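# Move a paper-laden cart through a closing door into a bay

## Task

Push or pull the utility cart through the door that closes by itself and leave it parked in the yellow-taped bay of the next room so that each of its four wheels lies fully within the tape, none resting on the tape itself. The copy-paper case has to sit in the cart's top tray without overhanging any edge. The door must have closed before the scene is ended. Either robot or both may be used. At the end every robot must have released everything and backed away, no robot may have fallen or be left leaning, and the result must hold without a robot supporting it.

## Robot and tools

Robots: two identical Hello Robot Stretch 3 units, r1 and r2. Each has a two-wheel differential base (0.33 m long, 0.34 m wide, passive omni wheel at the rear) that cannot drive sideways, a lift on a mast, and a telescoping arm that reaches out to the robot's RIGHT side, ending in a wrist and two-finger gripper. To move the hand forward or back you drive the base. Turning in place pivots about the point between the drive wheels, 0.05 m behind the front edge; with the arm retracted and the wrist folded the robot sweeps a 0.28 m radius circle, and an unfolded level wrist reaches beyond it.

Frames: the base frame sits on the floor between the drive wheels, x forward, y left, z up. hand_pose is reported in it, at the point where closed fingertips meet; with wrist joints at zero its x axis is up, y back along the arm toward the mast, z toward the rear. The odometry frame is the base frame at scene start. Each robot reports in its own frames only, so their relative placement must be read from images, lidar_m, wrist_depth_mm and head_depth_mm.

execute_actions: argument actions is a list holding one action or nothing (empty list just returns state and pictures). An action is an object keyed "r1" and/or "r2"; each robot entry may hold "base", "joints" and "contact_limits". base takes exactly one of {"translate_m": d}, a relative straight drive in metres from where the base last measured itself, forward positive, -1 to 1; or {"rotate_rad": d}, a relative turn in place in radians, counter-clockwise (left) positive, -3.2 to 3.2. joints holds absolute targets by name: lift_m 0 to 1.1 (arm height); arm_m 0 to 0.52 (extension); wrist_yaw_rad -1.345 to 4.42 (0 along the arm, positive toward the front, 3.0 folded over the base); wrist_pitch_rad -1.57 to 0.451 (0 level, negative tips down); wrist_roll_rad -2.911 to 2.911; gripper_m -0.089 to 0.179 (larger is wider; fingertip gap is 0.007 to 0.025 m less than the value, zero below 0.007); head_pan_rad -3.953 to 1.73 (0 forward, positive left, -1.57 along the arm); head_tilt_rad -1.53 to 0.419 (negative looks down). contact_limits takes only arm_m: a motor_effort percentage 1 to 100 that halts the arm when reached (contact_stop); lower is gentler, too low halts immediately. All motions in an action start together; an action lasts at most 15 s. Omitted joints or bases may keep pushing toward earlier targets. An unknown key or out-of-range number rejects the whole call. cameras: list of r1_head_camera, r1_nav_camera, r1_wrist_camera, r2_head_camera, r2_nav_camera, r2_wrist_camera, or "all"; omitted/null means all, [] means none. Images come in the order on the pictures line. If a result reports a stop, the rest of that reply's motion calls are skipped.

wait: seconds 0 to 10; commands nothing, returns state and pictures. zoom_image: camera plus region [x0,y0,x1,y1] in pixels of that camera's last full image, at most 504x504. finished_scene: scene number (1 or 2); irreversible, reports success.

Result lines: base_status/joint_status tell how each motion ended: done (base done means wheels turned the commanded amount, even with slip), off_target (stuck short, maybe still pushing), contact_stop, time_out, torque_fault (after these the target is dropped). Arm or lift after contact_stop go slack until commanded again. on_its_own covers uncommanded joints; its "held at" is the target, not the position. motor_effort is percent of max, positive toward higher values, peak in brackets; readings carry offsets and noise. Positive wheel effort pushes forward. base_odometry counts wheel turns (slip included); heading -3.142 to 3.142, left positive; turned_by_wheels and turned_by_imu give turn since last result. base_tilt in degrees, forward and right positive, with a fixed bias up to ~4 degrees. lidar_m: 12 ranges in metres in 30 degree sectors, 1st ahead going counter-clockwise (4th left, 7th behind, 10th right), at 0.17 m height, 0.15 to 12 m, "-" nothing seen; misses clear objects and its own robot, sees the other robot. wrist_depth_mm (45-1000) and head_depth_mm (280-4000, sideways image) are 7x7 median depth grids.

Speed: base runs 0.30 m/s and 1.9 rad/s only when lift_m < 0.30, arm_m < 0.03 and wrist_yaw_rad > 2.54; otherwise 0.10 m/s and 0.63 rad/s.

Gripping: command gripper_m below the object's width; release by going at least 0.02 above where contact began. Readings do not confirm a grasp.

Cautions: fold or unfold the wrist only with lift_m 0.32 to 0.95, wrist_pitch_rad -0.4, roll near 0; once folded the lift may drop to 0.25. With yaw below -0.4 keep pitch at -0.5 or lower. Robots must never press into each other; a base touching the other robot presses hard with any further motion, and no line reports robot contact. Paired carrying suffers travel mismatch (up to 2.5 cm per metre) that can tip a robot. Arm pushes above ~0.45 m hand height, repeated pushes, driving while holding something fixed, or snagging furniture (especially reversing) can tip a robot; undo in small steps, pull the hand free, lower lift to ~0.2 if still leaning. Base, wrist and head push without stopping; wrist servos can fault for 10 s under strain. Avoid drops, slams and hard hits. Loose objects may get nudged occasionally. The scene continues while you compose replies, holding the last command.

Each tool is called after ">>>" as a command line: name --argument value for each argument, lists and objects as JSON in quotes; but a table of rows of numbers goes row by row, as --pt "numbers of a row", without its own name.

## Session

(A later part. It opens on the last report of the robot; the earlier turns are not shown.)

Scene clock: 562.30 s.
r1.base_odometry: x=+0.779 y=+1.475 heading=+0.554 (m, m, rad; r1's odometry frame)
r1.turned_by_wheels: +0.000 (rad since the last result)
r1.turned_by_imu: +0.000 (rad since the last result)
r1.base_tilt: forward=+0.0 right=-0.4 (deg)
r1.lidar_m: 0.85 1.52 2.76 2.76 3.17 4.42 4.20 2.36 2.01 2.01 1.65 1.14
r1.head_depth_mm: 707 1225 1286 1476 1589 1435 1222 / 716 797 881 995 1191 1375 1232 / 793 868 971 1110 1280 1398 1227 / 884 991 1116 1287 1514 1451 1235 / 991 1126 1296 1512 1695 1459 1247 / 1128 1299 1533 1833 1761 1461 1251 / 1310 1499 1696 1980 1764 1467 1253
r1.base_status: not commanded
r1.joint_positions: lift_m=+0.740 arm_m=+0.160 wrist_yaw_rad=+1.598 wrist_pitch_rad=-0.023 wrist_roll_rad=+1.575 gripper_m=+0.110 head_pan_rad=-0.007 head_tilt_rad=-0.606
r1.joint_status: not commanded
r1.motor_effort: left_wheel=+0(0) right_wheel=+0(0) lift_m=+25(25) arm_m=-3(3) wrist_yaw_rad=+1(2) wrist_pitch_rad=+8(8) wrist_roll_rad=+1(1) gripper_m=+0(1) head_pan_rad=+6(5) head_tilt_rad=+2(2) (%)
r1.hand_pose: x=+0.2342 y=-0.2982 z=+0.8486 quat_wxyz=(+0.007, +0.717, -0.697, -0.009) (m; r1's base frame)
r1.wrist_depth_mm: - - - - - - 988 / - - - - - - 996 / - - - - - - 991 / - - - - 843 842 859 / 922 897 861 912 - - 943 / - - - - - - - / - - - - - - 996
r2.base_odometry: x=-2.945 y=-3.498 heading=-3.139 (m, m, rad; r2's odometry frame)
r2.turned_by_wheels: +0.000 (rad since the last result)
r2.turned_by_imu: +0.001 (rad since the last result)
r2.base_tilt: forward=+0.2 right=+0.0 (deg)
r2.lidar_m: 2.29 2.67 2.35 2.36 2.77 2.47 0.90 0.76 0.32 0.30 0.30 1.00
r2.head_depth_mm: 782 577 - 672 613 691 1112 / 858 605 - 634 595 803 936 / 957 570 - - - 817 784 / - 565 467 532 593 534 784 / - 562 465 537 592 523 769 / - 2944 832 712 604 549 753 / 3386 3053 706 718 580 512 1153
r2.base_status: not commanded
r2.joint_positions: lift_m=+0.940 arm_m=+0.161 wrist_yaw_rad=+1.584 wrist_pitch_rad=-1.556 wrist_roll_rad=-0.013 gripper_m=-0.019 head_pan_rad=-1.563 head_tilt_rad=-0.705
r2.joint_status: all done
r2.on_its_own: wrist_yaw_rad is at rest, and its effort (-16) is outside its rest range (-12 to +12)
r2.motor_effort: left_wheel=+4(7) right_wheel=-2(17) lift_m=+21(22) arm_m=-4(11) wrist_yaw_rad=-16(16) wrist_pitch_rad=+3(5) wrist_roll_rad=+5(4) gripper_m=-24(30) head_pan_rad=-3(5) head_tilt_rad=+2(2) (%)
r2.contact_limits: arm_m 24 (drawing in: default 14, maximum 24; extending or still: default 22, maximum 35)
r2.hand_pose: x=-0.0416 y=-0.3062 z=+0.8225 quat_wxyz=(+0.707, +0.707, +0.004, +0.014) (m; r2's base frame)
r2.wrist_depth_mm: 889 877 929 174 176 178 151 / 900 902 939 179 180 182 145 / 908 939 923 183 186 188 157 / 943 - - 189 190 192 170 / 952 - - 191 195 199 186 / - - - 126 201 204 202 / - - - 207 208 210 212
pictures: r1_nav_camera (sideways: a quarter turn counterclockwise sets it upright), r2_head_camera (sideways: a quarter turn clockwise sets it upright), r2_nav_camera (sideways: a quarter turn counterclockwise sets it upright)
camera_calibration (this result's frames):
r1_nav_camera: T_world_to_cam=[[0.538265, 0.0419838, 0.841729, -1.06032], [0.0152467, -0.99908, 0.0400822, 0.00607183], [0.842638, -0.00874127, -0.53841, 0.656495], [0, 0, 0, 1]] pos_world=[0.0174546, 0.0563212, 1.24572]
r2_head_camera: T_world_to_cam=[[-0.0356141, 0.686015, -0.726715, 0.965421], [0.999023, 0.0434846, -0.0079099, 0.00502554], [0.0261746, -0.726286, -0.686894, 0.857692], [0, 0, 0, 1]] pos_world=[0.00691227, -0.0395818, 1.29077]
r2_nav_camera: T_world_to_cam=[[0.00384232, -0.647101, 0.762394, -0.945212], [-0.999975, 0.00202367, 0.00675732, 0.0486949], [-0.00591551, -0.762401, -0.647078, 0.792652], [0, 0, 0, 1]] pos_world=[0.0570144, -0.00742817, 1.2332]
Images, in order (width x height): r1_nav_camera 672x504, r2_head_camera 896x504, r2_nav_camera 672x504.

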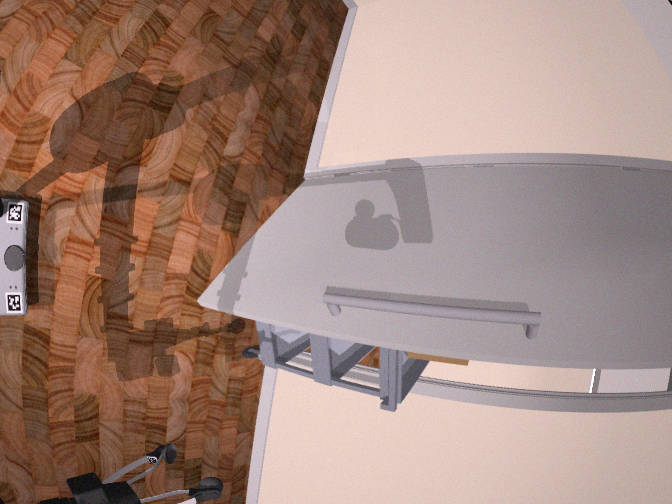

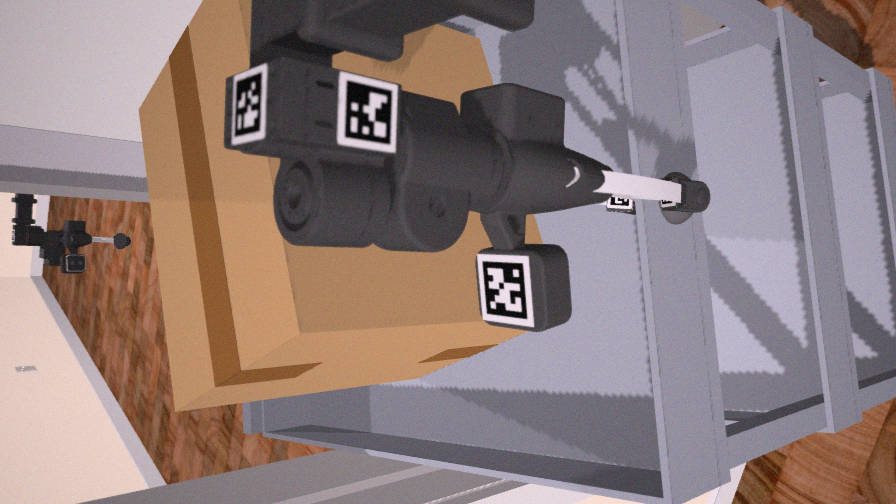

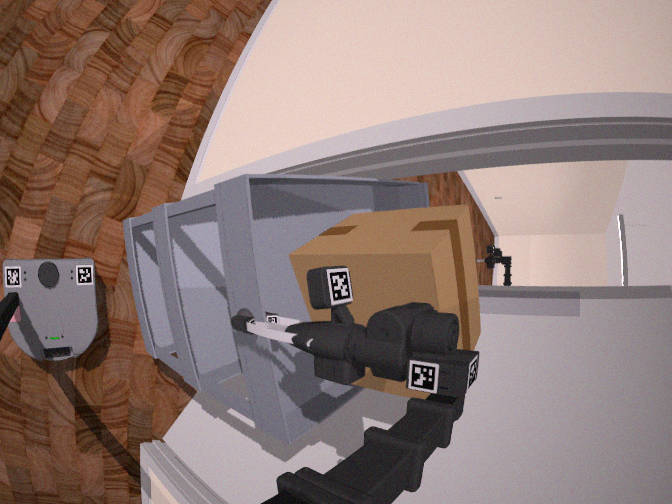

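>>> execute_actions --actions '[{"r2":{"joints":{"gripper_m":0.12}}}]' --cameras '[]'

>>> execute_actions --actions '[{"r2":{"joints":{"lift_m":1.03}}}]' --cameras '[]'

>>> execute_actions --actions '[{"r2":{"base":{"translate_m":-0.5}},"r1":{"base":{"translate_m":-0.3}}}]' --cameras '["r2_nav_camera","r2_head_camera"]'

Scene clock: 565.07 s.
r1.base_odometry: x=+0.779 y=+1.475 heading=+0.554 (m, m, rad; r1's odometry frame)
r1.turned_by_wheels: +0.000 (rad since the last result)
r1.turned_by_imu: +0.000 (rad since the last result)
r1.base_tilt: forward=+0.1 right=-0.4 (deg)
r1.lidar_m: 0.85 1.52 2.76 2.76 3.17 4.43 4.20 2.36 2.02 2.01 1.65 1.14
r1.head_depth_mm: 706 1220 1292 1464 1582 1431 1226 / 714 797 883 998 1197 1371 1223 / 795 871 967 1114 1271 1401 1239 / 885 994 1118 1282 1512 1444 1240 / 995 1122 1289 1526 1698 1450 1240 / 1128 1300 1538 1853 1758 1463 1251 / 1312 1499 1715 1973 1762 1466 1245
r1.base_status: not commanded
r1.joint_positions: lift_m=+0.740 arm_m=+0.160 wrist_yaw_rad=+1.598 wrist_pitch_rad=-0.023 wrist_roll_rad=+1.575 gripper_m=+0.110 head_pan_rad=-0.007 head_tilt_rad=-0.606
r1.joint_status: not commanded
r1.motor_effort: left_wheel=+0(0) right_wheel=+0(0) lift_m=+26(25) arm_m=-3(3) wrist_yaw_rad=+2(1) wrist_pitch_rad=+8(8) wrist_roll_rad=+1(1) gripper_m=+0(0) head_pan_rad=+4(4) head_tilt_rad=+2(2) (%)
r1.hand_pose: x=+0.2342 y=-0.2982 z=+0.8486 quat_wxyz=(+0.007, +0.717, -0.697, -0.009) (m; r1's base frame)
r1.wrist_depth_mm: - - - - - - 970 / - - - - - - - / - - - - - - 981 / - - - - 825 874 885 / 896 873 860 925 937 - 966 / - - - - - - - / - - - - - - 995
r2.base_odometry: x=-2.945 y=-3.498 heading=-3.140 (m, m, rad; r2's odometry frame)
r2.turned_by_wheels: +0.000 (rad since the last result)
r2.turned_by_imu: +0.001 (rad since the last result)
r2.base_tilt: forward=+0.2 right=-0.1 (deg)
r2.lidar_m: 2.29 2.68 2.35 2.36 2.77 2.47 0.90 0.76 0.32 0.30 0.30 1.00
r2.head_depth_mm: 781 577 - 674 614 692 1112 / 852 605 - 635 597 805 931 / 957 571 - - 580 803 920 / - 567 468 532 594 532 786 / - 563 467 538 593 520 769 / - 2952 832 713 607 549 752 / 3424 3061 708 719 581 512 1161
r2.base_status: not commanded
r2.joint_positions: lift_m=+0.940 arm_m=+0.160 wrist_yaw_rad=+1.573 wrist_pitch_rad=-1.553 wrist_roll_rad=-0.005 gripper_m=+0.120 head_pan_rad=-1.563 head_tilt_rad=-0.705
r2.joint_status: all done
r2.motor_effort: left_wheel=+3(4) right_wheel=-2(2) lift_m=+21(22) arm_m=-1(4) wrist_yaw_rad=-5(17) wrist_pitch_rad=+2(3) wrist_roll_rad=+2(4) gripper_m=+0(97) head_pan_rad=-3(3) head_tilt_rad=+2(1) (%)
r2.hand_pose: x=-0.0409 y=-0.3056 z=+0.8225 quat_wxyz=(+0.707, +0.707, -0.004, +0.009) (m; r2's base frame)
r2.wrist_depth_mm: 871 904 894 174 177 180 148 / 895 933 920 179 181 183 146 / 911 890 972 183 185 187 158 / 940 - - 188 190 193 174 / 955 977 - 194 195 197 189 / - - - 200 199 203 204 / - - - 208 206 209 210
pictures: none
No camera images: the call's "cameras" was empty. Leave "cameras" out to get every camera's image.

Scene clock: 566.73 s.
r1.base_odometry: x=+0.779 y=+1.475 heading=+0.554 (m, m, rad; r1's odometry frame)
r1.turned_by_wheels: +0.000 (rad since the last result)
r1.turned_by_imu: +0.000 (rad since the last result)
r1.base_tilt: forward=+0.0 right=-0.4 (deg)
r1.lidar_m: 0.86 1.52 2.75 2.76 3.19 4.43 4.19 2.35 2.02 2.01 1.65 1.14
r1.head_depth_mm: 707 1225 1289 1466 1582 1433 1225 / 713 798 879 995 1198 1378 1230 / 793 872 969 1108 1277 1411 1231 / 886 987 1117 1291 1516 1451 1238 / 995 1127 1292 1518 1712 1460 1244 / 1130 1298 1529 1844 1751 1457 1247 / 1305 1488 1703 1995 1768 1469 1247
r1.base_status: not commanded
r1.joint_positions: lift_m=+0.740 arm_m=+0.160 wrist_yaw_rad=+1.598 wrist_pitch_rad=-0.023 wrist_roll_rad=+1.575 gripper_m=+0.110 head_pan_rad=-0.007 head_tilt_rad=-0.606
r1.joint_status: not commanded
r1.motor_effort: left_wheel=+0(0) right_wheel=+0(0) lift_m=+25(25) arm_m=-2(3) wrist_yaw_rad=+2(2) wrist_pitch_rad=+8(8) wrist_roll_rad=+2(1) gripper_m=-1(1) head_pan_rad=+5(5) head_tilt_rad=+2(2) (%)
r1.hand_pose: x=+0.2342 y=-0.2982 z=+0.8486 quat_wxyz=(+0.007, +0.717, -0.697, -0.009) (m; r1's base frame)
r1.wrist_depth_mm: - - - - - - 968 / - - - - - - - / - - - - - - 977 / - - - - 873 848 869 / 897 887 848 925 974 - 958 / - - - - - - - / - - - - - - -
r2.base_odometry: x=-2.945 y=-3.498 heading=-3.140 (m, m, rad; r2's odometry frame)
r2.turned_by_wheels: +0.000 (rad since the last result)
r2.turned_by_imu: +0.000 (rad since the last result)
r2.base_tilt: forward=+0.2 right=-0.1 (deg)
r2.lidar_m: 2.30 2.68 2.35 2.36 2.76 2.47 0.90 0.76 0.32 0.30 0.30 0.99
r2.head_depth_mm: - 549 548 677 614 692 1108 / - - - 666 613 802 934 / 920 - - - 604 801 918 / - 567 467 570 608 534 783 / - 564 462 580 595 521 771 / - 2919 832 711 605 550 753 / 3369 3031 709 721 579 512 1155
r2.base_status: not commanded
r2.joint_positions: lift_m=+1.029 arm_m=+0.160 wrist_yaw_rad=+1.573 wrist_pitch_rad=-1.552 wrist_roll_rad=-0.004 gripper_m=+0.120 head_pan_rad=-1.563 head_tilt_rad=-0.705
r2.joint_status: all done
r2.motor_effort: left_wheel=+2(2) right_wheel=-2(1) lift_m=+48(50) arm_m=-1(1) wrist_yaw_rad=-4(4) wrist_pitch_rad=+1(2) wrist_roll_rad=+1(2) gripper_m=+0(1) head_pan_rad=-3(4) head_tilt_rad=+1(1) (%)
r2.hand_pose: x=-0.0408 y=-0.3056 z=+0.9114 quat_wxyz=(+0.707, +0.707, -0.004, +0.009) (m; r2's base frame)
r2.wrist_depth_mm: 938 978 975 258 261 264 147 / 956 - - 264 266 208 146 / - - - 272 275 230 159 / - - - 280 281 266 173 / - - - 286 288 289 191 / - - - 295 296 296 213 / - - - - 300 308 239
pictures: none
No camera images: the call's "cameras" was empty. Leave "cameras" out to get every camera's image.

Scene clock: 572.70 s.
r1.base_odometry: x=+0.524 y=+1.318 heading=+0.554 (m, m, rad; r1's odometry frame)
r1.turned_by_wheels: +0.000 (rad since the last result)
r1.turned_by_imu: +0.002 (rad since the last result)
r1.base_tilt: forward=+0.1 right=-0.4 (deg)
r1.lidar_m: 1.15 1.95 2.83 2.83 3.26 4.15 4.04 2.27 1.94 1.94 1.99 1.47
r1.head_depth_mm: 3796 1507 1654 1852 1717 1425 1225 / 970 1083 1240 1734 1674 1433 1232 / 1010 1105 1275 1451 1629 1446 1230 / 1161 1291 1462 1680 1746 1452 1241 / 1298 1476 1687 1974 1749 1464 1237 / 1475 1696 1959 2149 1759 1461 1245 / 1634 1822 2098 2230 1774 1466 1249
r1.base_status: done
r1.joint_positions: lift_m=+0.740 arm_m=+0.160 wrist_yaw_rad=+1.598 wrist_pitch_rad=-0.023 wrist_roll_rad=+1.575 gripper_m=+0.110 head_pan_rad=-0.007 head_tilt_rad=-0.606
r1.joint_status: not commanded
r1.motor_effort: left_wheel=+0(3) right_wheel=+0(3) lift_m=+26(25) arm_m=-3(3) wrist_yaw_rad=+1(1) wrist_pitch_rad=+8(8) wrist_roll_rad=+2(2) gripper_m=+0(0) head_pan_rad=+5(5) head_tilt_rad=+3(2) (%)
r1.hand_pose: x=+0.2342 y=-0.2982 z=+0.8486 quat_wxyz=(+0.007, +0.717, -0.697, -0.009) (m; r1's base frame)
r1.wrist_depth_mm: - - - - - - 956 / - - - - - - 993 / - - - - - - 985 / - - - - - - - / - - - - - - - / - - - - - - - / - - - - - - 999
r2.base_odometry: x=-2.445 y=-3.497 heading=-3.139 (m, m, rad; r2's odometry frame)
r2.turned_by_wheels: +0.000 (rad since the last result)
r2.turned_by_imu: +0.001 (rad since the last result)
r2.base_tilt: forward=+0.2 right=-0.1 (deg)
r2.lidar_m: 2.78 2.84 2.50 2.50 2.27 1.99 0.63 0.36 0.34 0.49 0.41 0.46
r2.head_depth_mm: - 414 451 502 570 626 653 / - - - 585 651 754 880 / 450 - - - 779 913 1106 / 520 596 661 783 924 1156 1163 / 589 672 781 993 1176 1309 1165 / 680 797 958 1184 1373 1280 1138 / 807 959 963 1099 974 833 943
r2.base_status: done
r2.joint_positions: lift_m=+1.029 arm_m=+0.160 wrist_yaw_rad=+1.573 wrist_pitch_rad=-1.552 wrist_roll_rad=-0.004 gripper_m=+0.120 head_pan_rad=-1.563 head_tilt_rad=-0.705
r2.joint_status: not commanded
r2.motor_effort: left_wheel=+2(3) right_wheel=-1(5) lift_m=+47(47) arm_m=-2(1) wrist_yaw_rad=-5(4) wrist_pitch_rad=+1(2) wrist_roll_rad=+1(1) gripper_m=+0(1) head_pan_rad=-3(3) head_tilt_rad=+2(2) (%)
r2.hand_pose: x=-0.0407 y=-0.3056 z=+0.9114 quat_wxyz=(+0.707, +0.707, -0.004, +0.009) (m; r2's base frame)
r2.wrist_depth_mm: 924 985 - 963 834 962 613 / 980 - - - - 744 459 / - - - - 960 533 371 / - - - - 644 416 305 / - - - 718 499 334 261 / - - - 487 401 274 230 / - - - 367 314 247 204
pictures: r2_head_camera (sideways: a quarter turn clockwise sets it upright), r2_nav_camera (sideways: a quarter turn counterclockwise sets it upright)
camera_calibration (this result's frames):
r2_head_camera: T_world_to_cam=[[-0.0356141, 0.686015, -0.726715, 0.965421], [0.999023, 0.0434846, -0.0079099, 0.00502553], [0.0261746, -0.726286, -0.686894, 0.857692], [0, 0, 0, 1]] pos_world=[0.00691227, -0.0395818, 1.29077]
r2_nav_camera: T_world_to_cam=[[0.00384232, -0.647101, 0.762394, -0.945212], [-0.999975, 0.00202367, 0.00675732, 0.0486949], [-0.00591551, -0.762401, -0.647078, 0.792652], [0, 0, 0, 1]] pos_world=[0.0570144, -0.00742816, 1.2332]
Images, in order (width x height): r2_head_camera 896x504, r2_nav_camera 672x504.

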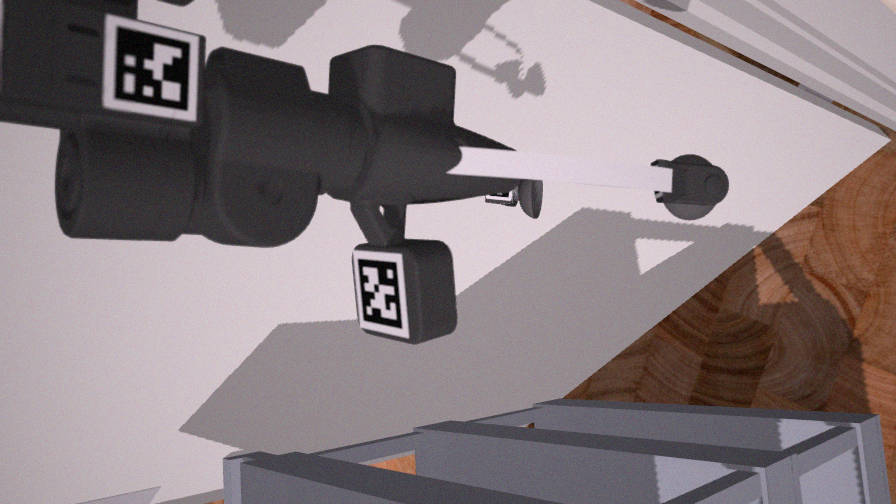

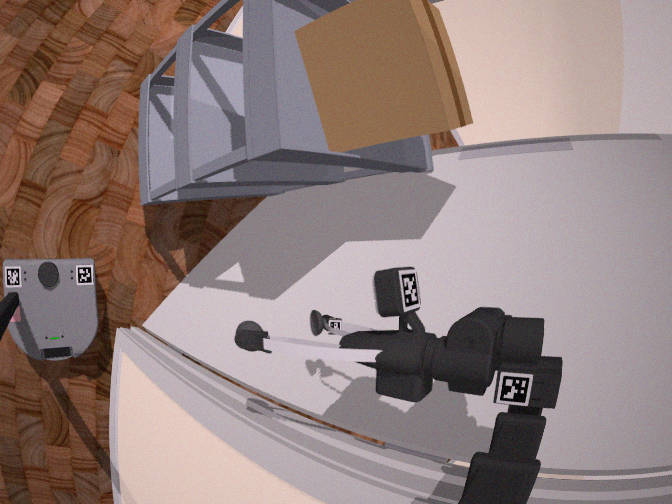

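>>> execute_actions --actions '[{"r2":{"base":{"translate_m":0.48}}}]' --cameras '[]'

>>> execute_actions --actions '[{"r2":{"base":{"rotate_rad":1.555}}}]' --cameras '["r2_nav_camera"]'

Scene clock: 578.73 s.
r1.base_odometry: x=+0.524 y=+1.318 heading=+0.554 (m, m, rad; r1's odometry frame)
r1.turned_by_wheels: +0.000 (rad since the last result)
r1.turned_by_imu: +0.001 (rad since the last result)
r1.base_tilt: forward=+0.1 right=-0.4 (deg)
r1.lidar_m: 1.15 1.95 2.83 2.84 3.26 4.12 4.04 2.27 1.94 1.94 1.99 1.47
r1.head_depth_mm: 3821 1491 1662 1846 1726 1435 1223 / 973 1083 1241 1730 1675 1439 1231 / 1006 1110 1271 1452 1646 1439 1234 / 1159 1291 1468 1690 1745 1443 1241 / 1301 1468 1697 1976 1755 1456 1244 / 1483 1707 1969 2153 1763 1459 1244 / 1625 1835 2083 2207 1770 1465 1252
r1.base_status: not commanded
r1.joint_positions: lift_m=+0.740 arm_m=+0.160 wrist_yaw_rad=+1.598 wrist_pitch_rad=-0.023 wrist_roll_rad=+1.575 gripper_m=+0.110 head_pan_rad=-0.007 head_tilt_rad=-0.606
r1.joint_status: not commanded
r1.motor_effort: left_wheel=+0(0) right_wheel=+0(0) lift_m=+25(25) arm_m=-3(2) wrist_yaw_rad=+2(1) wrist_pitch_rad=+8(8) wrist_roll_rad=+1(2) gripper_m=+1(0) head_pan_rad=+4(4) head_tilt_rad=+3(3) (%)
r1.hand_pose: x=+0.2342 y=-0.2982 z=+0.8486 quat_wxyz=(+0.007, +0.717, -0.697, -0.009) (m; r1's base frame)
r1.wrist_depth_mm: - - - - - - 970 / - - - - - - - / - - - - - - - / - - - - - - 986 / - - - - - - - / - - - - - - - / - - - - - - 1000
r2.base_odometry: x=-2.925 y=-3.498 heading=-3.139 (m, m, rad; r2's odometry frame)
r2.turned_by_wheels: +0.000 (rad since the last result)
r2.turned_by_imu: +0.002 (rad since the last result)
r2.base_tilt: forward=+0.1 right=-0.1 (deg)
r2.lidar_m: 2.31 2.70 2.36 2.36 2.77 2.45 0.89 0.74 0.33 0.30 0.30 0.98
r2.head_depth_mm: - 548 561 683 613 666 1154 / - - - 680 613 806 882 / 900 - - - 604 801 921 / - 567 471 584 609 800 784 / - 564 458 556 593 528 784 / - 584 586 690 605 551 768 / 3413 3210 809 707 588 519 1118
r2.base_status: done
r2.joint_positions: lift_m=+1.029 arm_m=+0.160 wrist_yaw_rad=+1.573 wrist_pitch_rad=-1.552 wrist_roll_rad=-0.004 gripper_m=+0.120 head_pan_rad=-1.563 head_tilt_rad=-0.705
r2.joint_status: not commanded
r2.motor_effort: left_wheel=+1(6) right_wheel=-1(3) lift_m=+48(48) arm_m=-1(1) wrist_yaw_rad=-4(4) wrist_pitch_rad=+1(2) wrist_roll_rad=+2(2) gripper_m=+0(0) head_pan_rad=-4(4) head_tilt_rad=+1(2) (%)
r2.hand_pose: x=-0.0407 y=-0.3056 z=+0.9114 quat_wxyz=(+0.707, +0.707, -0.004, +0.009) (m; r2's base frame)
r2.wrist_depth_mm: 927 975 964 258 260 232 145 / 981 - - 266 266 219 156 / - - - 273 272 246 169 / - - - 279 282 276 185 / - - - 290 288 291 203 / - - - - 294 299 228 / - - - - 306 309 254
pictures: none
No camera images: the call's "cameras" was empty. Leave "cameras" out to get every camera's image.

Scene clock: 582.13 s.
r1.base_odometry: x=+0.524 y=+1.318 heading=+0.554 (m, m, rad; r1's odometry frame)
r1.turned_by_wheels: +0.000 (rad since the last result)
r1.turned_by_imu: +0.000 (rad since the last result)
r1.base_tilt: forward=+0.0 right=-0.4 (deg)
r1.lidar_m: 1.15 1.95 2.83 2.83 3.27 4.14 4.02 2.27 1.95 1.94 1.99 1.47
r1.head_depth_mm: 3838 1508 1647 1852 1714 1425 1221 / 971 1081 1245 1738 1670 1437 1233 / 1009 1106 1270 1459 1648 1444 1233 / 1156 1301 1469 1696 1736 1459 1233 / 1295 1470 1693 1965 1755 1451 1243 / 1473 1705 1964 2151 1756 1464 1245 / 1627 1831 2087 2227 1776 1461 1244
r1.base_status: not commanded
r1.joint_positions: lift_m=+0.740 arm_m=+0.160 wrist_yaw_rad=+1.598 wrist_pitch_rad=-0.023 wrist_roll_rad=+1.575 gripper_m=+0.110 head_pan_rad=-0.007 head_tilt_rad=-0.606
r1.joint_status: not commanded
r1.motor_effort: left_wheel=+0(0) right_wheel=+0(0) lift_m=+25(25) arm_m=-3(2) wrist_yaw_rad=+2(2) wrist_pitch_rad=+7(8) wrist_roll_rad=+2(1) gripper_m=+1(0) head_pan_rad=+5(5) head_tilt_rad=+3(3) (%)
r1.hand_pose: x=+0.2342 y=-0.2982 z=+0.8486 quat_wxyz=(+0.007, +0.717, -0.697, -0.009) (m; r1's base frame)
r1.wrist_depth_mm: - - - - - - - / - - - - - - - / - - - - - - - / - - - - - - - / - - - - - - - / - - - - - - - / - - - - - - 968
r2.base_odometry: x=-2.925 y=-3.498 heading=-1.585 (m, m, rad; r2's odometry frame)
r2.turned_by_wheels: +1.555 (rad since the last result)
r2.turned_by_imu: +1.558 (rad since the last result)
r2.base_tilt: forward=+0.2 right=-0.1 (deg)
r2.lidar_m: 2.37 2.78 2.45 0.88 0.77 0.33 0.30 0.30 0.99 2.31 2.68 2.35
r2.head_depth_mm: - 2145 2335 1929 1576 1345 1168 / - - - 1797 1580 1347 1169 / 1949 - - - 1551 1304 1167 / 2066 2352 2387 1851 1566 1334 1165 / 2156 2411 2416 1814 1571 1328 1161 / 2209 2505 2385 1889 1561 1329 1161 / 2296 2616 2381 1860 1551 1330 1155
r2.base_status: done
r2.joint_positions: lift_m=+1.029 arm_m=+0.160 wrist_yaw_rad=+1.573 wrist_pitch_rad=-1.551 wrist_roll_rad=-0.004 gripper_m=+0.120 head_pan_rad=-1.563 head_tilt_rad=-0.705
r2.joint_status: not commanded
r2.motor_effort: left_wheel=-2(6) right_wheel=+3(8) lift_m=+47(47) arm_m=-1(1) wrist_yaw_rad=-3(4) wrist_pitch_rad=+1(1) wrist_roll_rad=+2(1) gripper_m=+0(0) head_pan_rad=-4(4) head_tilt_rad=+2(2) (%)
r2.hand_pose: x=-0.0404 y=-0.3056 z=+0.9114 quat_wxyz=(+0.707, +0.707, -0.004, +0.009) (m; r2's base frame)
r2.wrist_depth_mm: 973 962 957 - - - - / - - - - - - - / - - - - - - - / - - - - - - - / - - 935 - - - - / - - 942 - - - - / 619 629 638 979 - - -
pictures: r2_nav_camera (sideways: a quarter turn counterclockwise sets it upright)
camera_calibration (this result's frames):
r2_nav_camera: T_world_to_cam=[[0.00384232, -0.647101, 0.762394, -0.945212], [-0.999975, 0.00202367, 0.00675732, 0.0486949], [-0.00591551, -0.762401, -0.647077, 0.792652], [0, 0, 0, 1]] pos_world=[0.0570144, -0.00742817, 1.2332]
Images, in order (width x height): r2_nav_camera 672x504.

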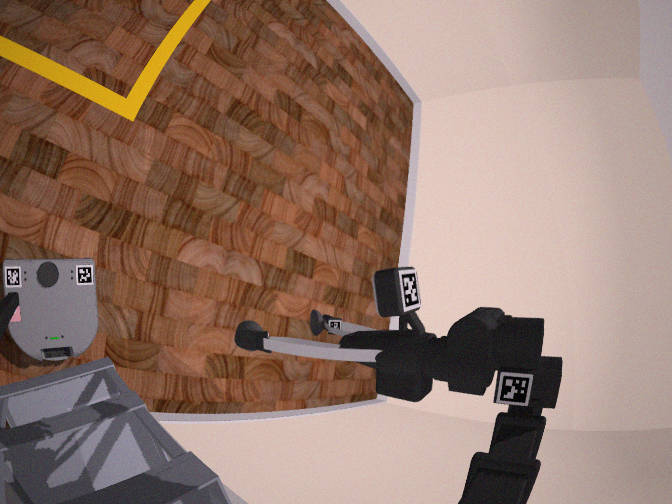

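>>> execute_actions --actions '[{"r2":{"base":{"translate_m":0.32},"joints":{"head_pan_rad":0.3,"head_tilt_rad":-0.75}}}]' --cameras '["r2_head_camera","r2_nav_camera"]'

>>> execute_actions --actions '[{"r2":{"base":{"rotate_rad":-1.555},"joints":{"head_pan_rad":-1.57,"head_tilt_rad":-0.75}}}]' --cameras '[]'

>>> execute_actions --actions '[{"r2":{"joints":{"arm_m":0.47,"gripper_m":0.13}}}]' --cameras '["r2_head_camera","r2_wrist_camera"]'

Scene clock: 586.53 s.
r1.base_odometry: x=+0.524 y=+1.318 heading=+0.554 (m, m, rad; r1's odometry frame)
r1.turned_by_wheels: +0.000 (rad since the last result)
r1.turned_by_imu: +0.000 (rad since the last result)
r1.base_tilt: forward=+0.1 right=-0.4 (deg)
r1.lidar_m: 1.15 1.95 2.83 2.83 3.25 4.15 4.01 2.27 1.94 1.94 1.99 1.47
r1.head_depth_mm: 3834 1507 1655 1853 1726 1430 1223 / 972 1081 1243 1733 1684 1436 1227 / 1011 1109 1276 1454 1629 1445 1231 / 1160 1298 1464 1694 1739 1448 1243 / 1300 1468 1686 1987 1745 1459 1240 / 1484 1709 1985 2139 1764 1459 1251 / 1620 1837 2079 2222 1769 1467 1247
r1.base_status: not commanded
r1.joint_positions: lift_m=+0.740 arm_m=+0.160 wrist_yaw_rad=+1.598 wrist_pitch_rad=-0.023 wrist_roll_rad=+1.575 gripper_m=+0.110 head_pan_rad=-0.007 head_tilt_rad=-0.606
r1.joint_status: not commanded
r1.motor_effort: left_wheel=+0(0) right_wheel=+0(0) lift_m=+25(25) arm_m=-3(3) wrist_yaw_rad=+1(3) wrist_pitch_rad=+7(8) wrist_roll_rad=+1(2) gripper_m=+0(0) head_pan_rad=+5(5) head_tilt_rad=+2(2) (%)
r1.hand_pose: x=+0.2342 y=-0.2982 z=+0.8486 quat_wxyz=(+0.007, +0.717, -0.697, -0.009) (m; r1's base frame)
r1.wrist_depth_mm: - - - - - - 990 / - - - - - - 971 / - - - - - - 996 / - - - - - - - / - - - - - - - / - - - - - - - / - - - - - - 948
r2.base_odometry: x=-2.930 y=-3.818 heading=-1.585 (m, m, rad; r2's odometry frame)
r2.turned_by_wheels: +0.000 (rad since the last result)
r2.turned_by_imu: +0.001 (rad since the last result)
r2.base_tilt: forward=+0.1 right=-0.1 (deg)
r2.lidar_m: 2.05 2.42 2.36 1.47 0.91 0.67 0.62 0.62 1.65 2.41 2.33 2.05
r2.head_depth_mm: 1798 1994 2129 1854 1546 1320 1158 / 1918 2112 2232 1843 1534 1321 1158 / 2008 2264 2294 1841 1537 1312 1156 / 2143 2428 2270 1831 1526 1313 1151 / 2295 2610 2273 1825 1528 1310 1150 / 2461 2726 2263 1811 1525 1312 1145 / 2517 2713 2237 1816 1515 1298 1146
r2.base_status: done
r2.joint_positions: lift_m=+1.029 arm_m=+0.160 wrist_yaw_rad=+1.573 wrist_pitch_rad=-1.551 wrist_roll_rad=-0.004 gripper_m=+0.120 head_pan_rad=+0.293 head_tilt_rad=-0.741
r2.joint_status: all done
r2.motor_effort: left_wheel=-2(2) right_wheel=+2(7) lift_m=+48(47) arm_m=-1(1) wrist_yaw_rad=-4(4) wrist_pitch_rad=+1(1) wrist_roll_rad=+1(1) gripper_m=+0(0) head_pan_rad=+3(42) head_tilt_rad=-4(8) (%)
r2.hand_pose: x=-0.0404 y=-0.3056 z=+0.9114 quat_wxyz=(+0.707, +0.707, -0.004, +0.009) (m; r2's base frame)
r2.wrist_depth_mm: 966 983 978 - - - - / 991 - - - - - - / - - - - - - - / - - - - - - - / - - - - - - - / - - - - - - - / - - - - - - -
pictures: r2_head_camera (sideways: a quarter turn clockwise sets it upright), r2_nav_camera (sideways: a quarter turn counterclockwise sets it upright)
camera_calibration (this result's frames):
r2_head_camera: T_world_to_cam=[[-0.67306, -0.23464, -0.70138, 0.936292], [-0.323035, 0.946364, -0.00660566, 0.0113918], [0.665311, 0.222124, -0.712757, 0.887432], [0, 0, 0, 1]] pos_world=[0.0434433, 0.011791, 1.2893]
r2_nav_camera: T_world_to_cam=[[0.645918, 0.193584, 0.738454, -0.917926], [0.279621, -0.960084, 0.00710247, 0.0404403], [0.710353, 0.2019, -0.674266, 0.823648], [0, 0, 0, 1]] pos_world=[-0.00348339, 0.0502279, 1.23292]
Images, in order (width x height): r2_head_camera 896x504, r2_nav_camera 672x504.

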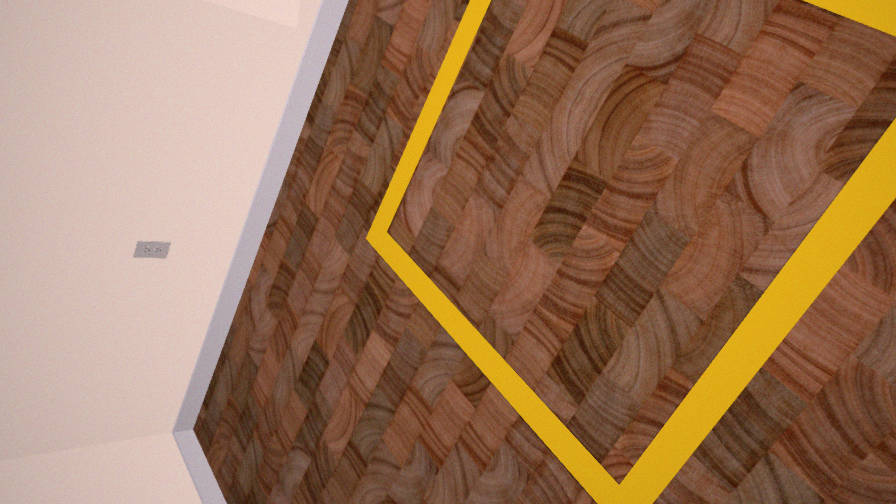

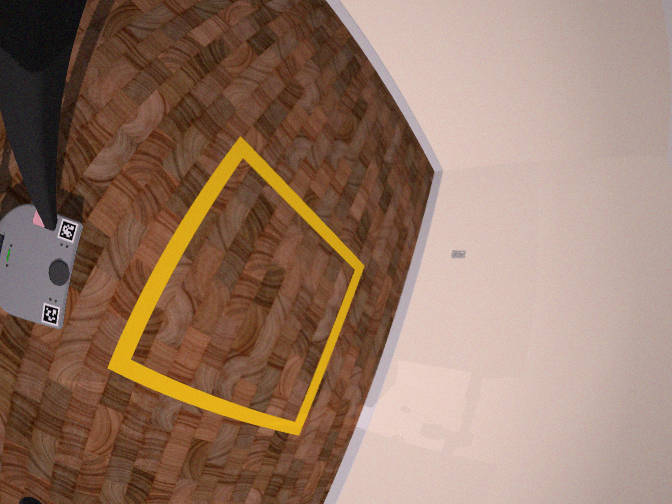

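Scene clock: 589.93 s.
r1.base_odometry: x=+0.524 y=+1.318 heading=+0.554 (m, m, rad; r1's odometry frame)
r1.turned_by_wheels: +0.000 (rad since the last result)
r1.turned_by_imu: +0.000 (rad since the last result)
r1.base_tilt: forward=+0.2 right=-0.4 (deg)
r1.lidar_m: 1.15 1.95 2.84 2.84 3.25 4.14 4.04 2.27 1.94 1.94 1.99 1.47
r1.head_depth_mm: 3828 1514 1652 1849 1713 1427 1226 / 968 1083 1242 1722 1686 1434 1224 / 1006 1106 1271 1451 1631 1439 1236 / 1161 1299 1462 1678 1735 1448 1233 / 1296 1471 1691 1981 1747 1459 1242 / 1481 1704 1971 2146 1750 1458 1241 / 1636 1824 2083 2219 1769 1471 1255
r1.base_status: not commanded
r1.joint_positions: lift_m=+0.740 arm_m=+0.160 wrist_yaw_rad=+1.598 wrist_pitch_rad=-0.023 wrist_roll_rad=+1.575 gripper_m=+0.110 head_pan_rad=-0.007 head_tilt_rad=-0.606
r1.joint_status: not commanded
r1.motor_effort: left_wheel=+0(0) right_wheel=+0(0) lift_m=+25(25) arm_m=-3(2) wrist_yaw_rad=+2(1) wrist_pitch_rad=+8(8) wrist_roll_rad=+1(2) gripper_m=+0(1) head_pan_rad=+6(5) head_tilt_rad=+3(2) (%)
r1.hand_pose: x=+0.2342 y=-0.2982 z=+0.8486 quat_wxyz=(+0.007, +0.717, -0.697, -0.009) (m; r1's base frame)
r1.wrist_depth_mm: - - - - - - - / - - - - - - - / - - - - - - 978 / - - - - - - - / - - - - - - - / - - - - - - - / - - - - - - -
r2.base_odometry: x=-2.930 y=-3.818 heading=-3.140 (m, m, rad; r2's odometry frame)
r2.turned_by_wheels: -1.555 (rad since the last result)
r2.turned_by_imu: -1.557 (rad since the last result)
r2.base_tilt: forward=+0.1 right=-0.1 (deg)
r2.lidar_m: 2.40 2.33 2.05 2.05 2.41 2.35 1.48 0.91 0.67 0.62 0.62 1.63
r2.head_depth_mm: - 1060 1133 1301 1468 1319 1159 / - - - 1075 1179 1318 1154 / - - - - 1270 1286 1155 / 817 736 838 1130 1263 1264 1152 / 760 762 846 1113 1041 1257 1149 / - 1057 857 1069 1413 1305 1143 / 797 873 1015 1241 1454 1309 1145
r2.base_status: done
r2.joint_positions: lift_m=+1.029 arm_m=+0.160 wrist_yaw_rad=+1.573 wrist_pitch_rad=-1.551 wrist_roll_rad=-0.004 gripper_m=+0.120 head_pan_rad=-1.563 head_tilt_rad=-0.741
r2.joint_status: all done
r2.motor_effort: left_wheel=+3(8) right_wheel=-2(6) lift_m=+48(47) arm_m=-1(2) wrist_yaw_rad=-4(4) wrist_pitch_rad=+1(1) wrist_roll_rad=+1(1) gripper_m=+0(0) head_pan_rad=-3(42) head_tilt_rad=-4(5) (%)
r2.hand_pose: x=-0.0404 y=-0.3056 z=+0.9114 quat_wxyz=(+0.707, +0.707, -0.004, +0.009) (m; r2's base frame)
r2.wrist_depth_mm: 968 964 985 - - 565 570 / 995 - - - - 581 590 / - - - - - 611 610 / - - - - - 610 628 / - - - - - 623 637 / - - - - - 607 767 / - - - - - 902 722
pictures: none
No camera images: the call's "cameras" was empty. Leave "cameras" out to get every camera's image.

Scene clock: 593.43 s.
r1.base_odometry: x=+0.524 y=+1.318 heading=+0.554 (m, m, rad; r1's odometry frame)
r1.turned_by_wheels: +0.000 (rad since the last result)
r1.turned_by_imu: +0.000 (rad since the last result)
r1.base_tilt: forward=+0.1 right=-0.4 (deg)
r1.lidar_m: 1.15 1.95 2.84 2.83 3.27 4.13 4.02 2.27 1.94 1.94 1.99 1.47
r1.head_depth_mm: 3868 1494 1659 1846 1723 1430 1230 / 970 1078 1244 1727 1673 1441 1230 / 1003 1104 1274 1449 1627 1448 1235 / 1160 1299 1471 1681 1744 1445 1241 / 1302 1478 1689 1980 1753 1459 1248 / 1484 1703 1995 2146 1766 1458 1249 / 1621 1829 2077 2250 1770 1462 1247
r1.base_status: not commanded
r1.joint_positions: lift_m=+0.740 arm_m=+0.160 wrist_yaw_rad=+1.598 wrist_pitch_rad=-0.023 wrist_roll_rad=+1.575 gripper_m=+0.110 head_pan_rad=-0.007 head_tilt_rad=-0.606
r1.joint_status: not commanded
r1.motor_effort: left_wheel=+0(0) right_wheel=+0(0) lift_m=+25(25) arm_m=-2(2) wrist_yaw_rad=+1(1) wrist_pitch_rad=+8(7) wrist_roll_rad=+1(2) gripper_m=+1(0) head_pan_rad=+5(5) head_tilt_rad=+2(2) (%)
r1.hand_pose: x=+0.2342 y=-0.2982 z=+0.8486 quat_wxyz=(+0.007, +0.717, -0.697, -0.009) (m; r1's base frame)
r1.wrist_depth_mm: - - - - - - 972 / - - - - - - - / - - - - - - - / - - - - - - - / - - - - - - - / - - - - - - - / - - - - - - 993
r2.base_odometry: x=-2.930 y=-3.818 heading=-3.140 (m, m, rad; r2's odometry frame)
r2.turned_by_wheels: +0.000 (rad since the last result)
r2.turned_by_imu: +0.001 (rad since the last result)
r2.base_tilt: forward=+0.2 right=-0.1 (deg)
r2.lidar_m: 2.41 2.34 2.04 2.05 2.41 2.36 1.49 0.91 0.68 0.62 0.62 1.63
r2.head_depth_mm: 1002 1076 1089 1290 1460 1320 1157 / 776 821 887 1076 1174 1312 1150 / - 816 869 1134 1265 1261 1151 / 758 760 826 1102 1262 1266 1155 / 757 760 833 1093 1043 1256 1148 / - 1057 861 1066 1416 1299 1145 / 795 877 1015 1244 1452 1300 1144
r2.base_status: not commanded
r2.joint_positions: lift_m=+1.029 arm_m=+0.470 wrist_yaw_rad=+1.572 wrist_pitch_rad=-1.551 wrist_roll_rad=-0.003 gripper_m=+0.130 head_pan_rad=-1.563 head_tilt_rad=-0.741
r2.joint_status: all done
r2.motor_effort: left_wheel=+3(3) right_wheel=-3(2) lift_m=+47(48) arm_m=+4(4) wrist_yaw_rad=-2(4) wrist_pitch_rad=+1(1) wrist_roll_rad=+1(1) gripper_m=+0(54) head_pan_rad=-3(4) head_tilt_rad=-4(5) (%)
r2.hand_pose: x=-0.0404 y=-0.6149 z=+0.9114 quat_wxyz=(+0.707, +0.707, -0.005, +0.008) (m; r2's base frame)
r2.wrist_depth_mm: 945 948 974 259 258 260 159 / 979 - - 264 268 243 171 / - - - 272 274 272 185 / - - - 853 280 283 202 / - - - - 284 289 224 / - - - - 295 301 249 / - - - - 304 306 277
pictures: r2_head_camera (sideways: a quarter turn clockwise sets it upright), r2_wrist_camera
camera_calibration (this result's frames):
r2_head_camera: T_world_to_cam=[[-0.0358256, 0.711964, -0.701302, 0.932303], [0.99902, 0.0437672, -0.00660169, 0.00332207], [0.0259939, -0.700851, -0.712834, 0.891432], [0, 0, 0, 1]] pos_world=[0.00690972, -0.0391508, 1.28929]
r2_wrist_camera: T_world_to_cam=[[0.0134223, -0.998588, 0.0514026, -0.670549], [-0.990328, -0.0061762, 0.138612, -0.132722], [-0.138099, -0.0527659, -0.989012, 1.03036], [0, 0, 0, 1]] pos_world=[0.0198531, -0.616054, 1.0719]
Images, in order (width x height): r2_head_camera 896x504, r2_wrist_camera 644x364.

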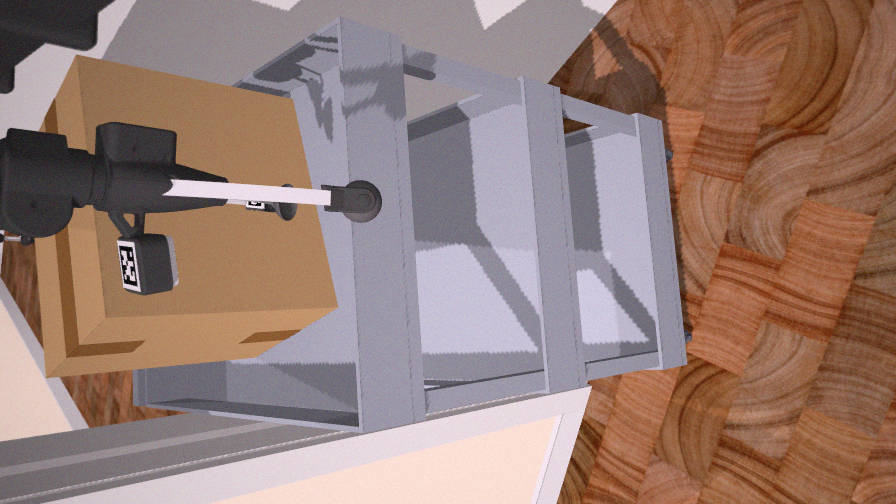

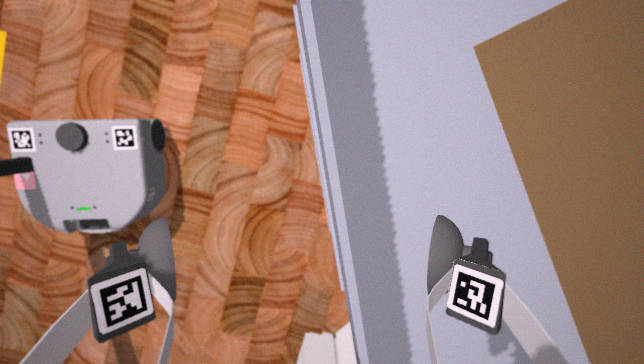

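>>> execute_actions --actions '[{"r2":{"joints":{"arm_m":0.495,"lift_m":0.94}}}]' --cameras '["r2_wrist_camera"]'

Scene clock: 605.33 s.
r1.base_odometry: x=+0.524 y=+1.318 heading=+0.554 (m, m, rad; r1's odometry frame)
r1.turned_by_wheels: +0.000 (rad since the last result)
r1.turned_by_imu: +0.000 (rad since the last result)
r1.base_tilt: forward=+0.1 right=-0.5 (deg)
r1.lidar_m: 1.15 1.95 2.83 2.83 3.24 4.15 4.04 2.27 1.94 1.94 1.99 1.47
r1.head_depth_mm: 3857 1498 1651 1850 1718 1421 1229 / 974 1082 1240 1725 1675 1435 1232 / 1005 1106 1270 1453 1643 1438 1227 / 1156 1294 1469 1689 1751 1445 1237 / 1299 1477 1700 1985 1743 1456 1242 / 1482 1703 1967 2139 1758 1465 1249 / 1626 1822 2088 2220 1769 1473 1249
r1.base_status: not commanded
r1.joint_positions: lift_m=+0.740 arm_m=+0.160 wrist_yaw_rad=+1.598 wrist_pitch_rad=-0.023 wrist_roll_rad=+1.575 gripper_m=+0.110 head_pan_rad=-0.007 head_tilt_rad=-0.606
r1.joint_status: not commanded
r1.motor_effort: left_wheel=+0(0) right_wheel=+0(0) lift_m=+25(25) arm_m=-3(2) wrist_yaw_rad=+1(2) wrist_pitch_rad=+8(8) wrist_roll_rad=+2(2) gripper_m=+1(0) head_pan_rad=+5(4) head_tilt_rad=+3(2) (%)
r1.hand_pose: x=+0.2342 y=-0.2982 z=+0.8486 quat_wxyz=(+0.007, +0.717, -0.697, -0.009) (m; r1's base frame)
r1.wrist_depth_mm: - - - - - - 947 / - - - - - - - / - - - - - - - / - - - - - - - / - - - - - - - / - - - - - - - / - - - - - - 953
r2.base_odometry: x=-2.930 y=-3.818 heading=-3.140 (m, m, rad; r2's odometry frame)
r2.turned_by_wheels: +0.000 (rad since the last result)
r2.turned_by_imu: +0.001 (rad since the last result)
r2.base_tilt: forward=+0.1 right=-0.1 (deg)
r2.lidar_m: 2.41 2.33 2.05 2.05 2.42 2.36 1.48 0.91 0.68 0.62 0.62 1.64
r2.head_depth_mm: 980 - - 1333 1468 1319 1164 / 1025 820 885 1079 1176 1318 1156 / 1124 - 856 1133 1264 1265 1145 / 817 731 824 1097 1262 1257 1157 / 755 760 836 1100 1039 1259 1147 / - 1053 862 1066 1409 1305 1145 / 796 875 1017 1245 1460 1299 1139
r2.base_status: not commanded
r2.joint_positions: lift_m=+0.941 arm_m=+0.495 wrist_yaw_rad=+1.572 wrist_pitch_rad=-1.551 wrist_roll_rad=-0.003 gripper_m=+0.130 head_pan_rad=-1.563 head_tilt_rad=-0.741
r2.joint_status: all done
r2.motor_effort: left_wheel=+3(3) right_wheel=-2(3) lift_m=+14(43) arm_m=+4(4) wrist_yaw_rad=-2(1) wrist_pitch_rad=+1(1) wrist_roll_rad=+1(1) gripper_m=+0(0) head_pan_rad=-3(3) head_tilt_rad=-5(5) (%)
r2.hand_pose: x=-0.0404 y=-0.6399 z=+0.8227 quat_wxyz=(+0.707, +0.707, -0.005, +0.008) (m; r2's base frame)
r2.wrist_depth_mm: 865 866 907 174 176 176 134 / 883 887 916 178 180 181 145 / - 916 939 182 185 186 157 / - 962 957 187 189 193 171 / 975 981 - 191 194 196 189 / - - - 197 200 203 201 / - - - 203 206 208 209
pictures: r2_wrist_camera
camera_calibration (this result's frames):
r2_wrist_camera: T_world_to_cam=[[0.0134213, -0.998588, 0.0514026, -0.690957], [-0.990327, -0.00617521, 0.138612, -0.120588], [-0.138099, -0.0527658, -0.989012, 0.941361], [0, 0, 0, 1]] pos_world=[0.0198531, -0.641054, 0.983249]
Images, in order (width x height): r2_wrist_camera 644x364.

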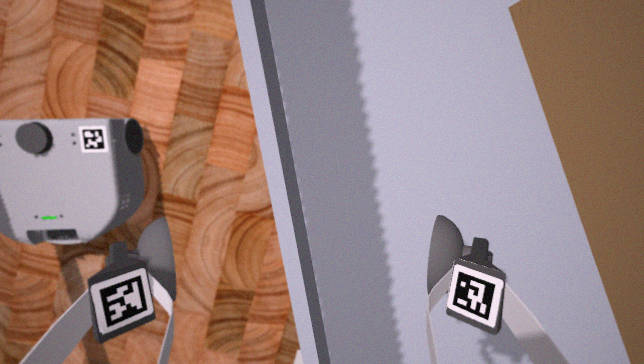

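>>> execute_actions --actions '[{"r2":{"joints":{"gripper_m":-0.02}}}]' --cameras '[]'

>>> execute_actions --actions '[{"r2":{"base":{"translate_m":-0.08},"joints":{"arm_m":0.16},"contact_limits":{"arm_m":24}}}]' --cameras '["r2_head_camera","r2_nav_camera","r1_nav_camera"]'

Scene clock: 607.50 s.
r1.base_odometry: x=+0.524 y=+1.318 heading=+0.554 (m, m, rad; r1's odometry frame)
r1.turned_by_wheels: +0.000 (rad since the last result)
r1.turned_by_imu: +0.000 (rad since the last result)
r1.base_tilt: forward=+0.0 right=-0.4 (deg)
r1.lidar_m: 1.15 1.95 2.83 2.83 3.26 4.13 4.02 2.27 1.94 1.94 1.99 1.47
r1.head_depth_mm: 3818 1501 1649 1851 1724 1431 1224 / 972 1082 1249 1725 1665 1436 1226 / 1007 1108 1273 1459 1636 1435 1238 / 1165 1292 1461 1672 1736 1443 1238 / 1298 1475 1697 1973 1751 1454 1234 / 1479 1711 1963 2147 1753 1459 1246 / 1632 1821 2088 2232 1777 1469 1254
r1.base_status: not commanded
r1.joint_positions: lift_m=+0.740 arm_m=+0.160 wrist_yaw_rad=+1.598 wrist_pitch_rad=-0.023 wrist_roll_rad=+1.575 gripper_m=+0.110 head_pan_rad=-0.007 head_tilt_rad=-0.606
r1.joint_status: not commanded
r1.motor_effort: left_wheel=+0(0) right_wheel=+0(0) lift_m=+25(25) arm_m=-2(3) wrist_yaw_rad=+1(2) wrist_pitch_rad=+8(8) wrist_roll_rad=+1(1) gripper_m=+0(0) head_pan_rad=+5(5) head_tilt_rad=+3(3) (%)
r1.hand_pose: x=+0.2342 y=-0.2982 z=+0.8486 quat_wxyz=(+0.007, +0.717, -0.697, -0.009) (m; r1's base frame)
r1.wrist_depth_mm: - - - - - - 949 / - - - - - - 971 / - - - - - - - / - - - - - - 982 / - - - - - - - / - - - - - - - / - - - - - - -
r2.base_odometry: x=-2.930 y=-3.818 heading=-3.140 (m, m, rad; r2's odometry frame)
r2.turned_by_wheels: +0.000 (rad since the last result)
r2.turned_by_imu: +0.000 (rad since the last result)
r2.base_tilt: forward=+0.2 right=-0.1 (deg)
r2.lidar_m: 2.41 2.34 2.05 2.05 2.41 2.36 1.48 0.91 0.68 0.62 0.62 1.63
r2.head_depth_mm: 974 - - 1339 1460 1325 1155 / 1032 822 885 1080 1175 1311 1159 / 1144 - 858 1132 1263 1267 1153 / 815 728 824 1102 1259 1260 1149 / 759 761 836 1098 1045 1257 1147 / - 1063 865 1067 1411 1307 1146 / 794 877 1022 1247 1455 1302 1146
r2.base_status: not commanded
r2.joint_positions: lift_m=+0.940 arm_m=+0.495 wrist_yaw_rad=+1.574 wrist_pitch_rad=-1.550 wrist_roll_rad=-0.011 gripper_m=-0.019 head_pan_rad=-1.563 head_tilt_rad=-0.741
r2.joint_status: all done
r2.motor_effort: left_wheel=+3(3) right_wheel=-2(2) lift_m=+20(20) arm_m=+3(4) wrist_yaw_rad=-6(5) wrist_pitch_rad=+1(1) wrist_roll_rad=+4(4) gripper_m=-19(100) head_pan_rad=-4(3) head_tilt_rad=-4(4) (%)
r2.hand_pose: x=-0.0402 y=-0.6399 z=+0.8225 quat_wxyz=(+0.707, +0.707, -0.002, +0.012) (m; r2's base frame)
r2.wrist_depth_mm: 882 868 922 173 175 175 135 / 872 921 877 177 180 181 146 / - 945 930 183 184 185 157 / - 998 942 187 189 190 172 / 988 997 - 186 193 195 188 / - - - 138 198 201 202 / - - - 202 204 206 208
pictures: none
No camera images: the call's "cameras" was empty. Leave "cameras" out to get every camera's image.

Scene clock: 611.17 s.
r1.base_odometry: x=+0.524 y=+1.318 heading=+0.554 (m, m, rad; r1's odometry frame)
r1.turned_by_wheels: +0.000 (rad since the last result)
r1.turned_by_imu: +0.000 (rad since the last result)
r1.base_tilt: forward=+0.1 right=-0.4 (deg)
r1.lidar_m: 1.42 1.95 2.84 2.83 3.26 4.15 4.03 2.27 1.94 1.94 1.99 1.43
r1.head_depth_mm: 1153 1312 1626 1911 1723 1434 1224 / 1228 1338 1502 1691 1729 1437 1235 / 1300 1430 1601 1812 1739 1437 1234 / 1372 1532 1718 1969 1747 1447 1240 / 1451 1630 1861 2075 1751 1452 1244 / 1544 1749 2001 2165 1767 1460 1251 / 1624 1820 2081 2228 1774 1463 1245
r1.base_status: not commanded
r1.joint_positions: lift_m=+0.740 arm_m=+0.160 wrist_yaw_rad=+1.598 wrist_pitch_rad=-0.023 wrist_roll_rad=+1.575 gripper_m=+0.110 head_pan_rad=-0.007 head_tilt_rad=-0.606
r1.joint_status: not commanded
r1.motor_effort: left_wheel=+0(0) right_wheel=+0(0) lift_m=+25(26) arm_m=-3(3) wrist_yaw_rad=+1(0) wrist_pitch_rad=+8(8) wrist_roll_rad=+1(2) gripper_m=+1(0) head_pan_rad=+5(4) head_tilt_rad=+2(3) (%)
r1.hand_pose: x=+0.2342 y=-0.2982 z=+0.8486 quat_wxyz=(+0.007, +0.717, -0.697, -0.009) (m; r1's base frame)
r1.wrist_depth_mm: - - - - - - - / - - - - - - - / - - - - - - - / - - - - - - - / - - - - - - - / - - - - - - - / - - - - - - -
r2.base_odometry: x=-2.850 y=-3.818 heading=-3.140 (m, m, rad; r2's odometry frame)
r2.turned_by_wheels: +0.000 (rad since the last result)
r2.turned_by_imu: +0.001 (rad since the last result)
r2.base_tilt: forward=+0.1 right=+0.0 (deg)
r2.lidar_m: 2.48 2.36 2.07 2.08 2.44 2.28 1.44 0.85 0.32 0.29 0.29 1.58
r2.head_depth_mm: 783 808 - 669 596 740 1160 / 826 559 - 660 592 824 1040 / 864 531 - - 581 818 1001 / 934 514 477 556 578 801 968 / 1002 509 455 524 585 785 931 / 3788 509 505 664 588 523 770 / 3600 920 856 681 585 511 1127
r2.base_status: done
r2.joint_positions: lift_m=+0.940 arm_m=+0.161 wrist_yaw_rad=+1.583 wrist_pitch_rad=-1.557 wrist_roll_rad=-0.016 gripper_m=-0.019 head_pan_rad=-1.563 head_tilt_rad=-0.741
r2.joint_status: all done
r2.on_its_own: wrist_yaw_rad is at rest, and its effort (-15) is outside its rest range (-12 to +12)
r2.motor_effort: left_wheel=+0(26) right_wheel=+9(49) lift_m=+21(21) arm_m=-2(9) wrist_yaw_rad=-15(17) wrist_pitch_rad=+4(48) wrist_roll_rad=+6(6) gripper_m=-20(30) head_pan_rad=-3(4) head_tilt_rad=-5(5) (%)
r2.contact_limits: arm_m 24 (drawing in: default 14, maximum 24; extending or still: default 22, maximum 35)
r2.hand_pose: x=-0.0421 y=-0.3059 z=+0.8226 quat_wxyz=(+0.707, +0.707, +0.006, +0.014) (m; r2's base frame)
r2.wrist_depth_mm: 868 879 882 173 176 176 138 / 878 891 899 177 180 181 150 / 939 910 911 183 185 187 162 / 954 - - 187 190 194 179 / 967 - - 157 197 197 198 / - - - - 202 205 204 / - - - 205 207 210 213
pictures: r1_nav_camera (sideways: a quarter turn counterclockwise sets it upright), r2_head_camera (sideways: a quarter turn clockwise sets it upright), r2_nav_camera (sideways: a quarter turn counterclockwise sets it upright)
camera_calibration (this result's frames):
r1_nav_camera: T_world_to_cam=[[0.538265, 0.0419837, 0.841729, -1.06032], [0.0152465, -0.99908, 0.0400822, 0.00607183], [0.842638, -0.00874147, -0.53841, 0.656495], [0, 0, 0, 1]] pos_world=[0.0174546, 0.0563212, 1.24572]
r2_head_camera: T_world_to_cam=[[-0.0358256, 0.711964, -0.701302, 0.932303], [0.99902, 0.0437672, -0.00660169, 0.00332206], [0.0259939, -0.700851, -0.712834, 0.891432], [0, 0, 0, 1]] pos_world=[0.00690972, -0.0391508, 1.28929]
r2_nav_camera: T_world_to_cam=[[0.00406312, -0.674373, 0.73838, -0.913914], [-0.999973, 0.00175284, 0.0071035, 0.0482445], [-0.00608467, -0.738389, -0.674348, 0.828124], [0, 0, 0, 1]] pos_world=[0.0569955, -0.00492572, 1.23292]
Images, in order (width x height): r1_nav_camera 672x504, r2_head_camera 896x504, r2_nav_camera 672x504.

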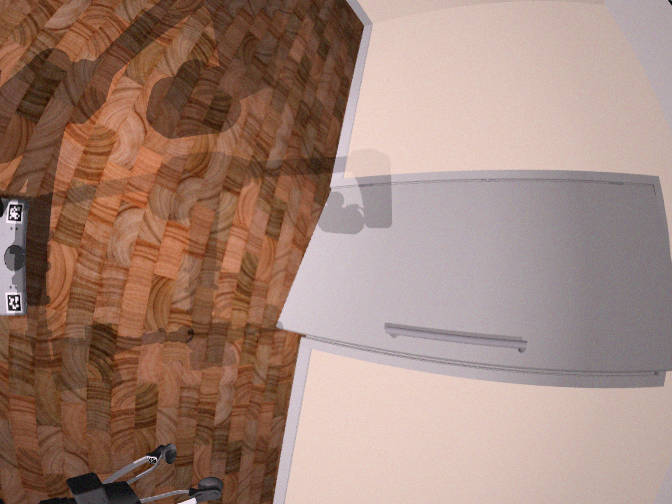

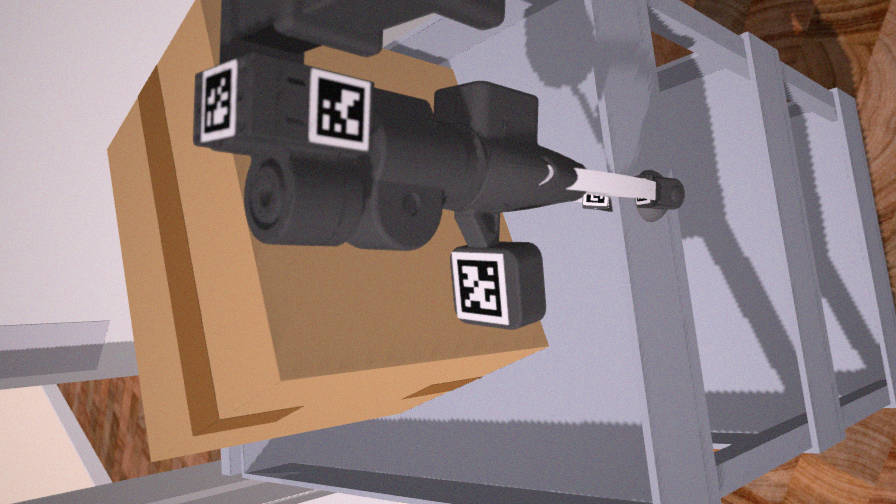

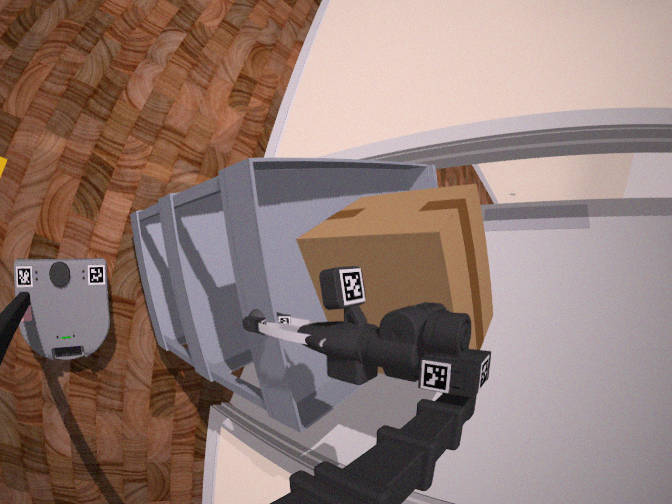

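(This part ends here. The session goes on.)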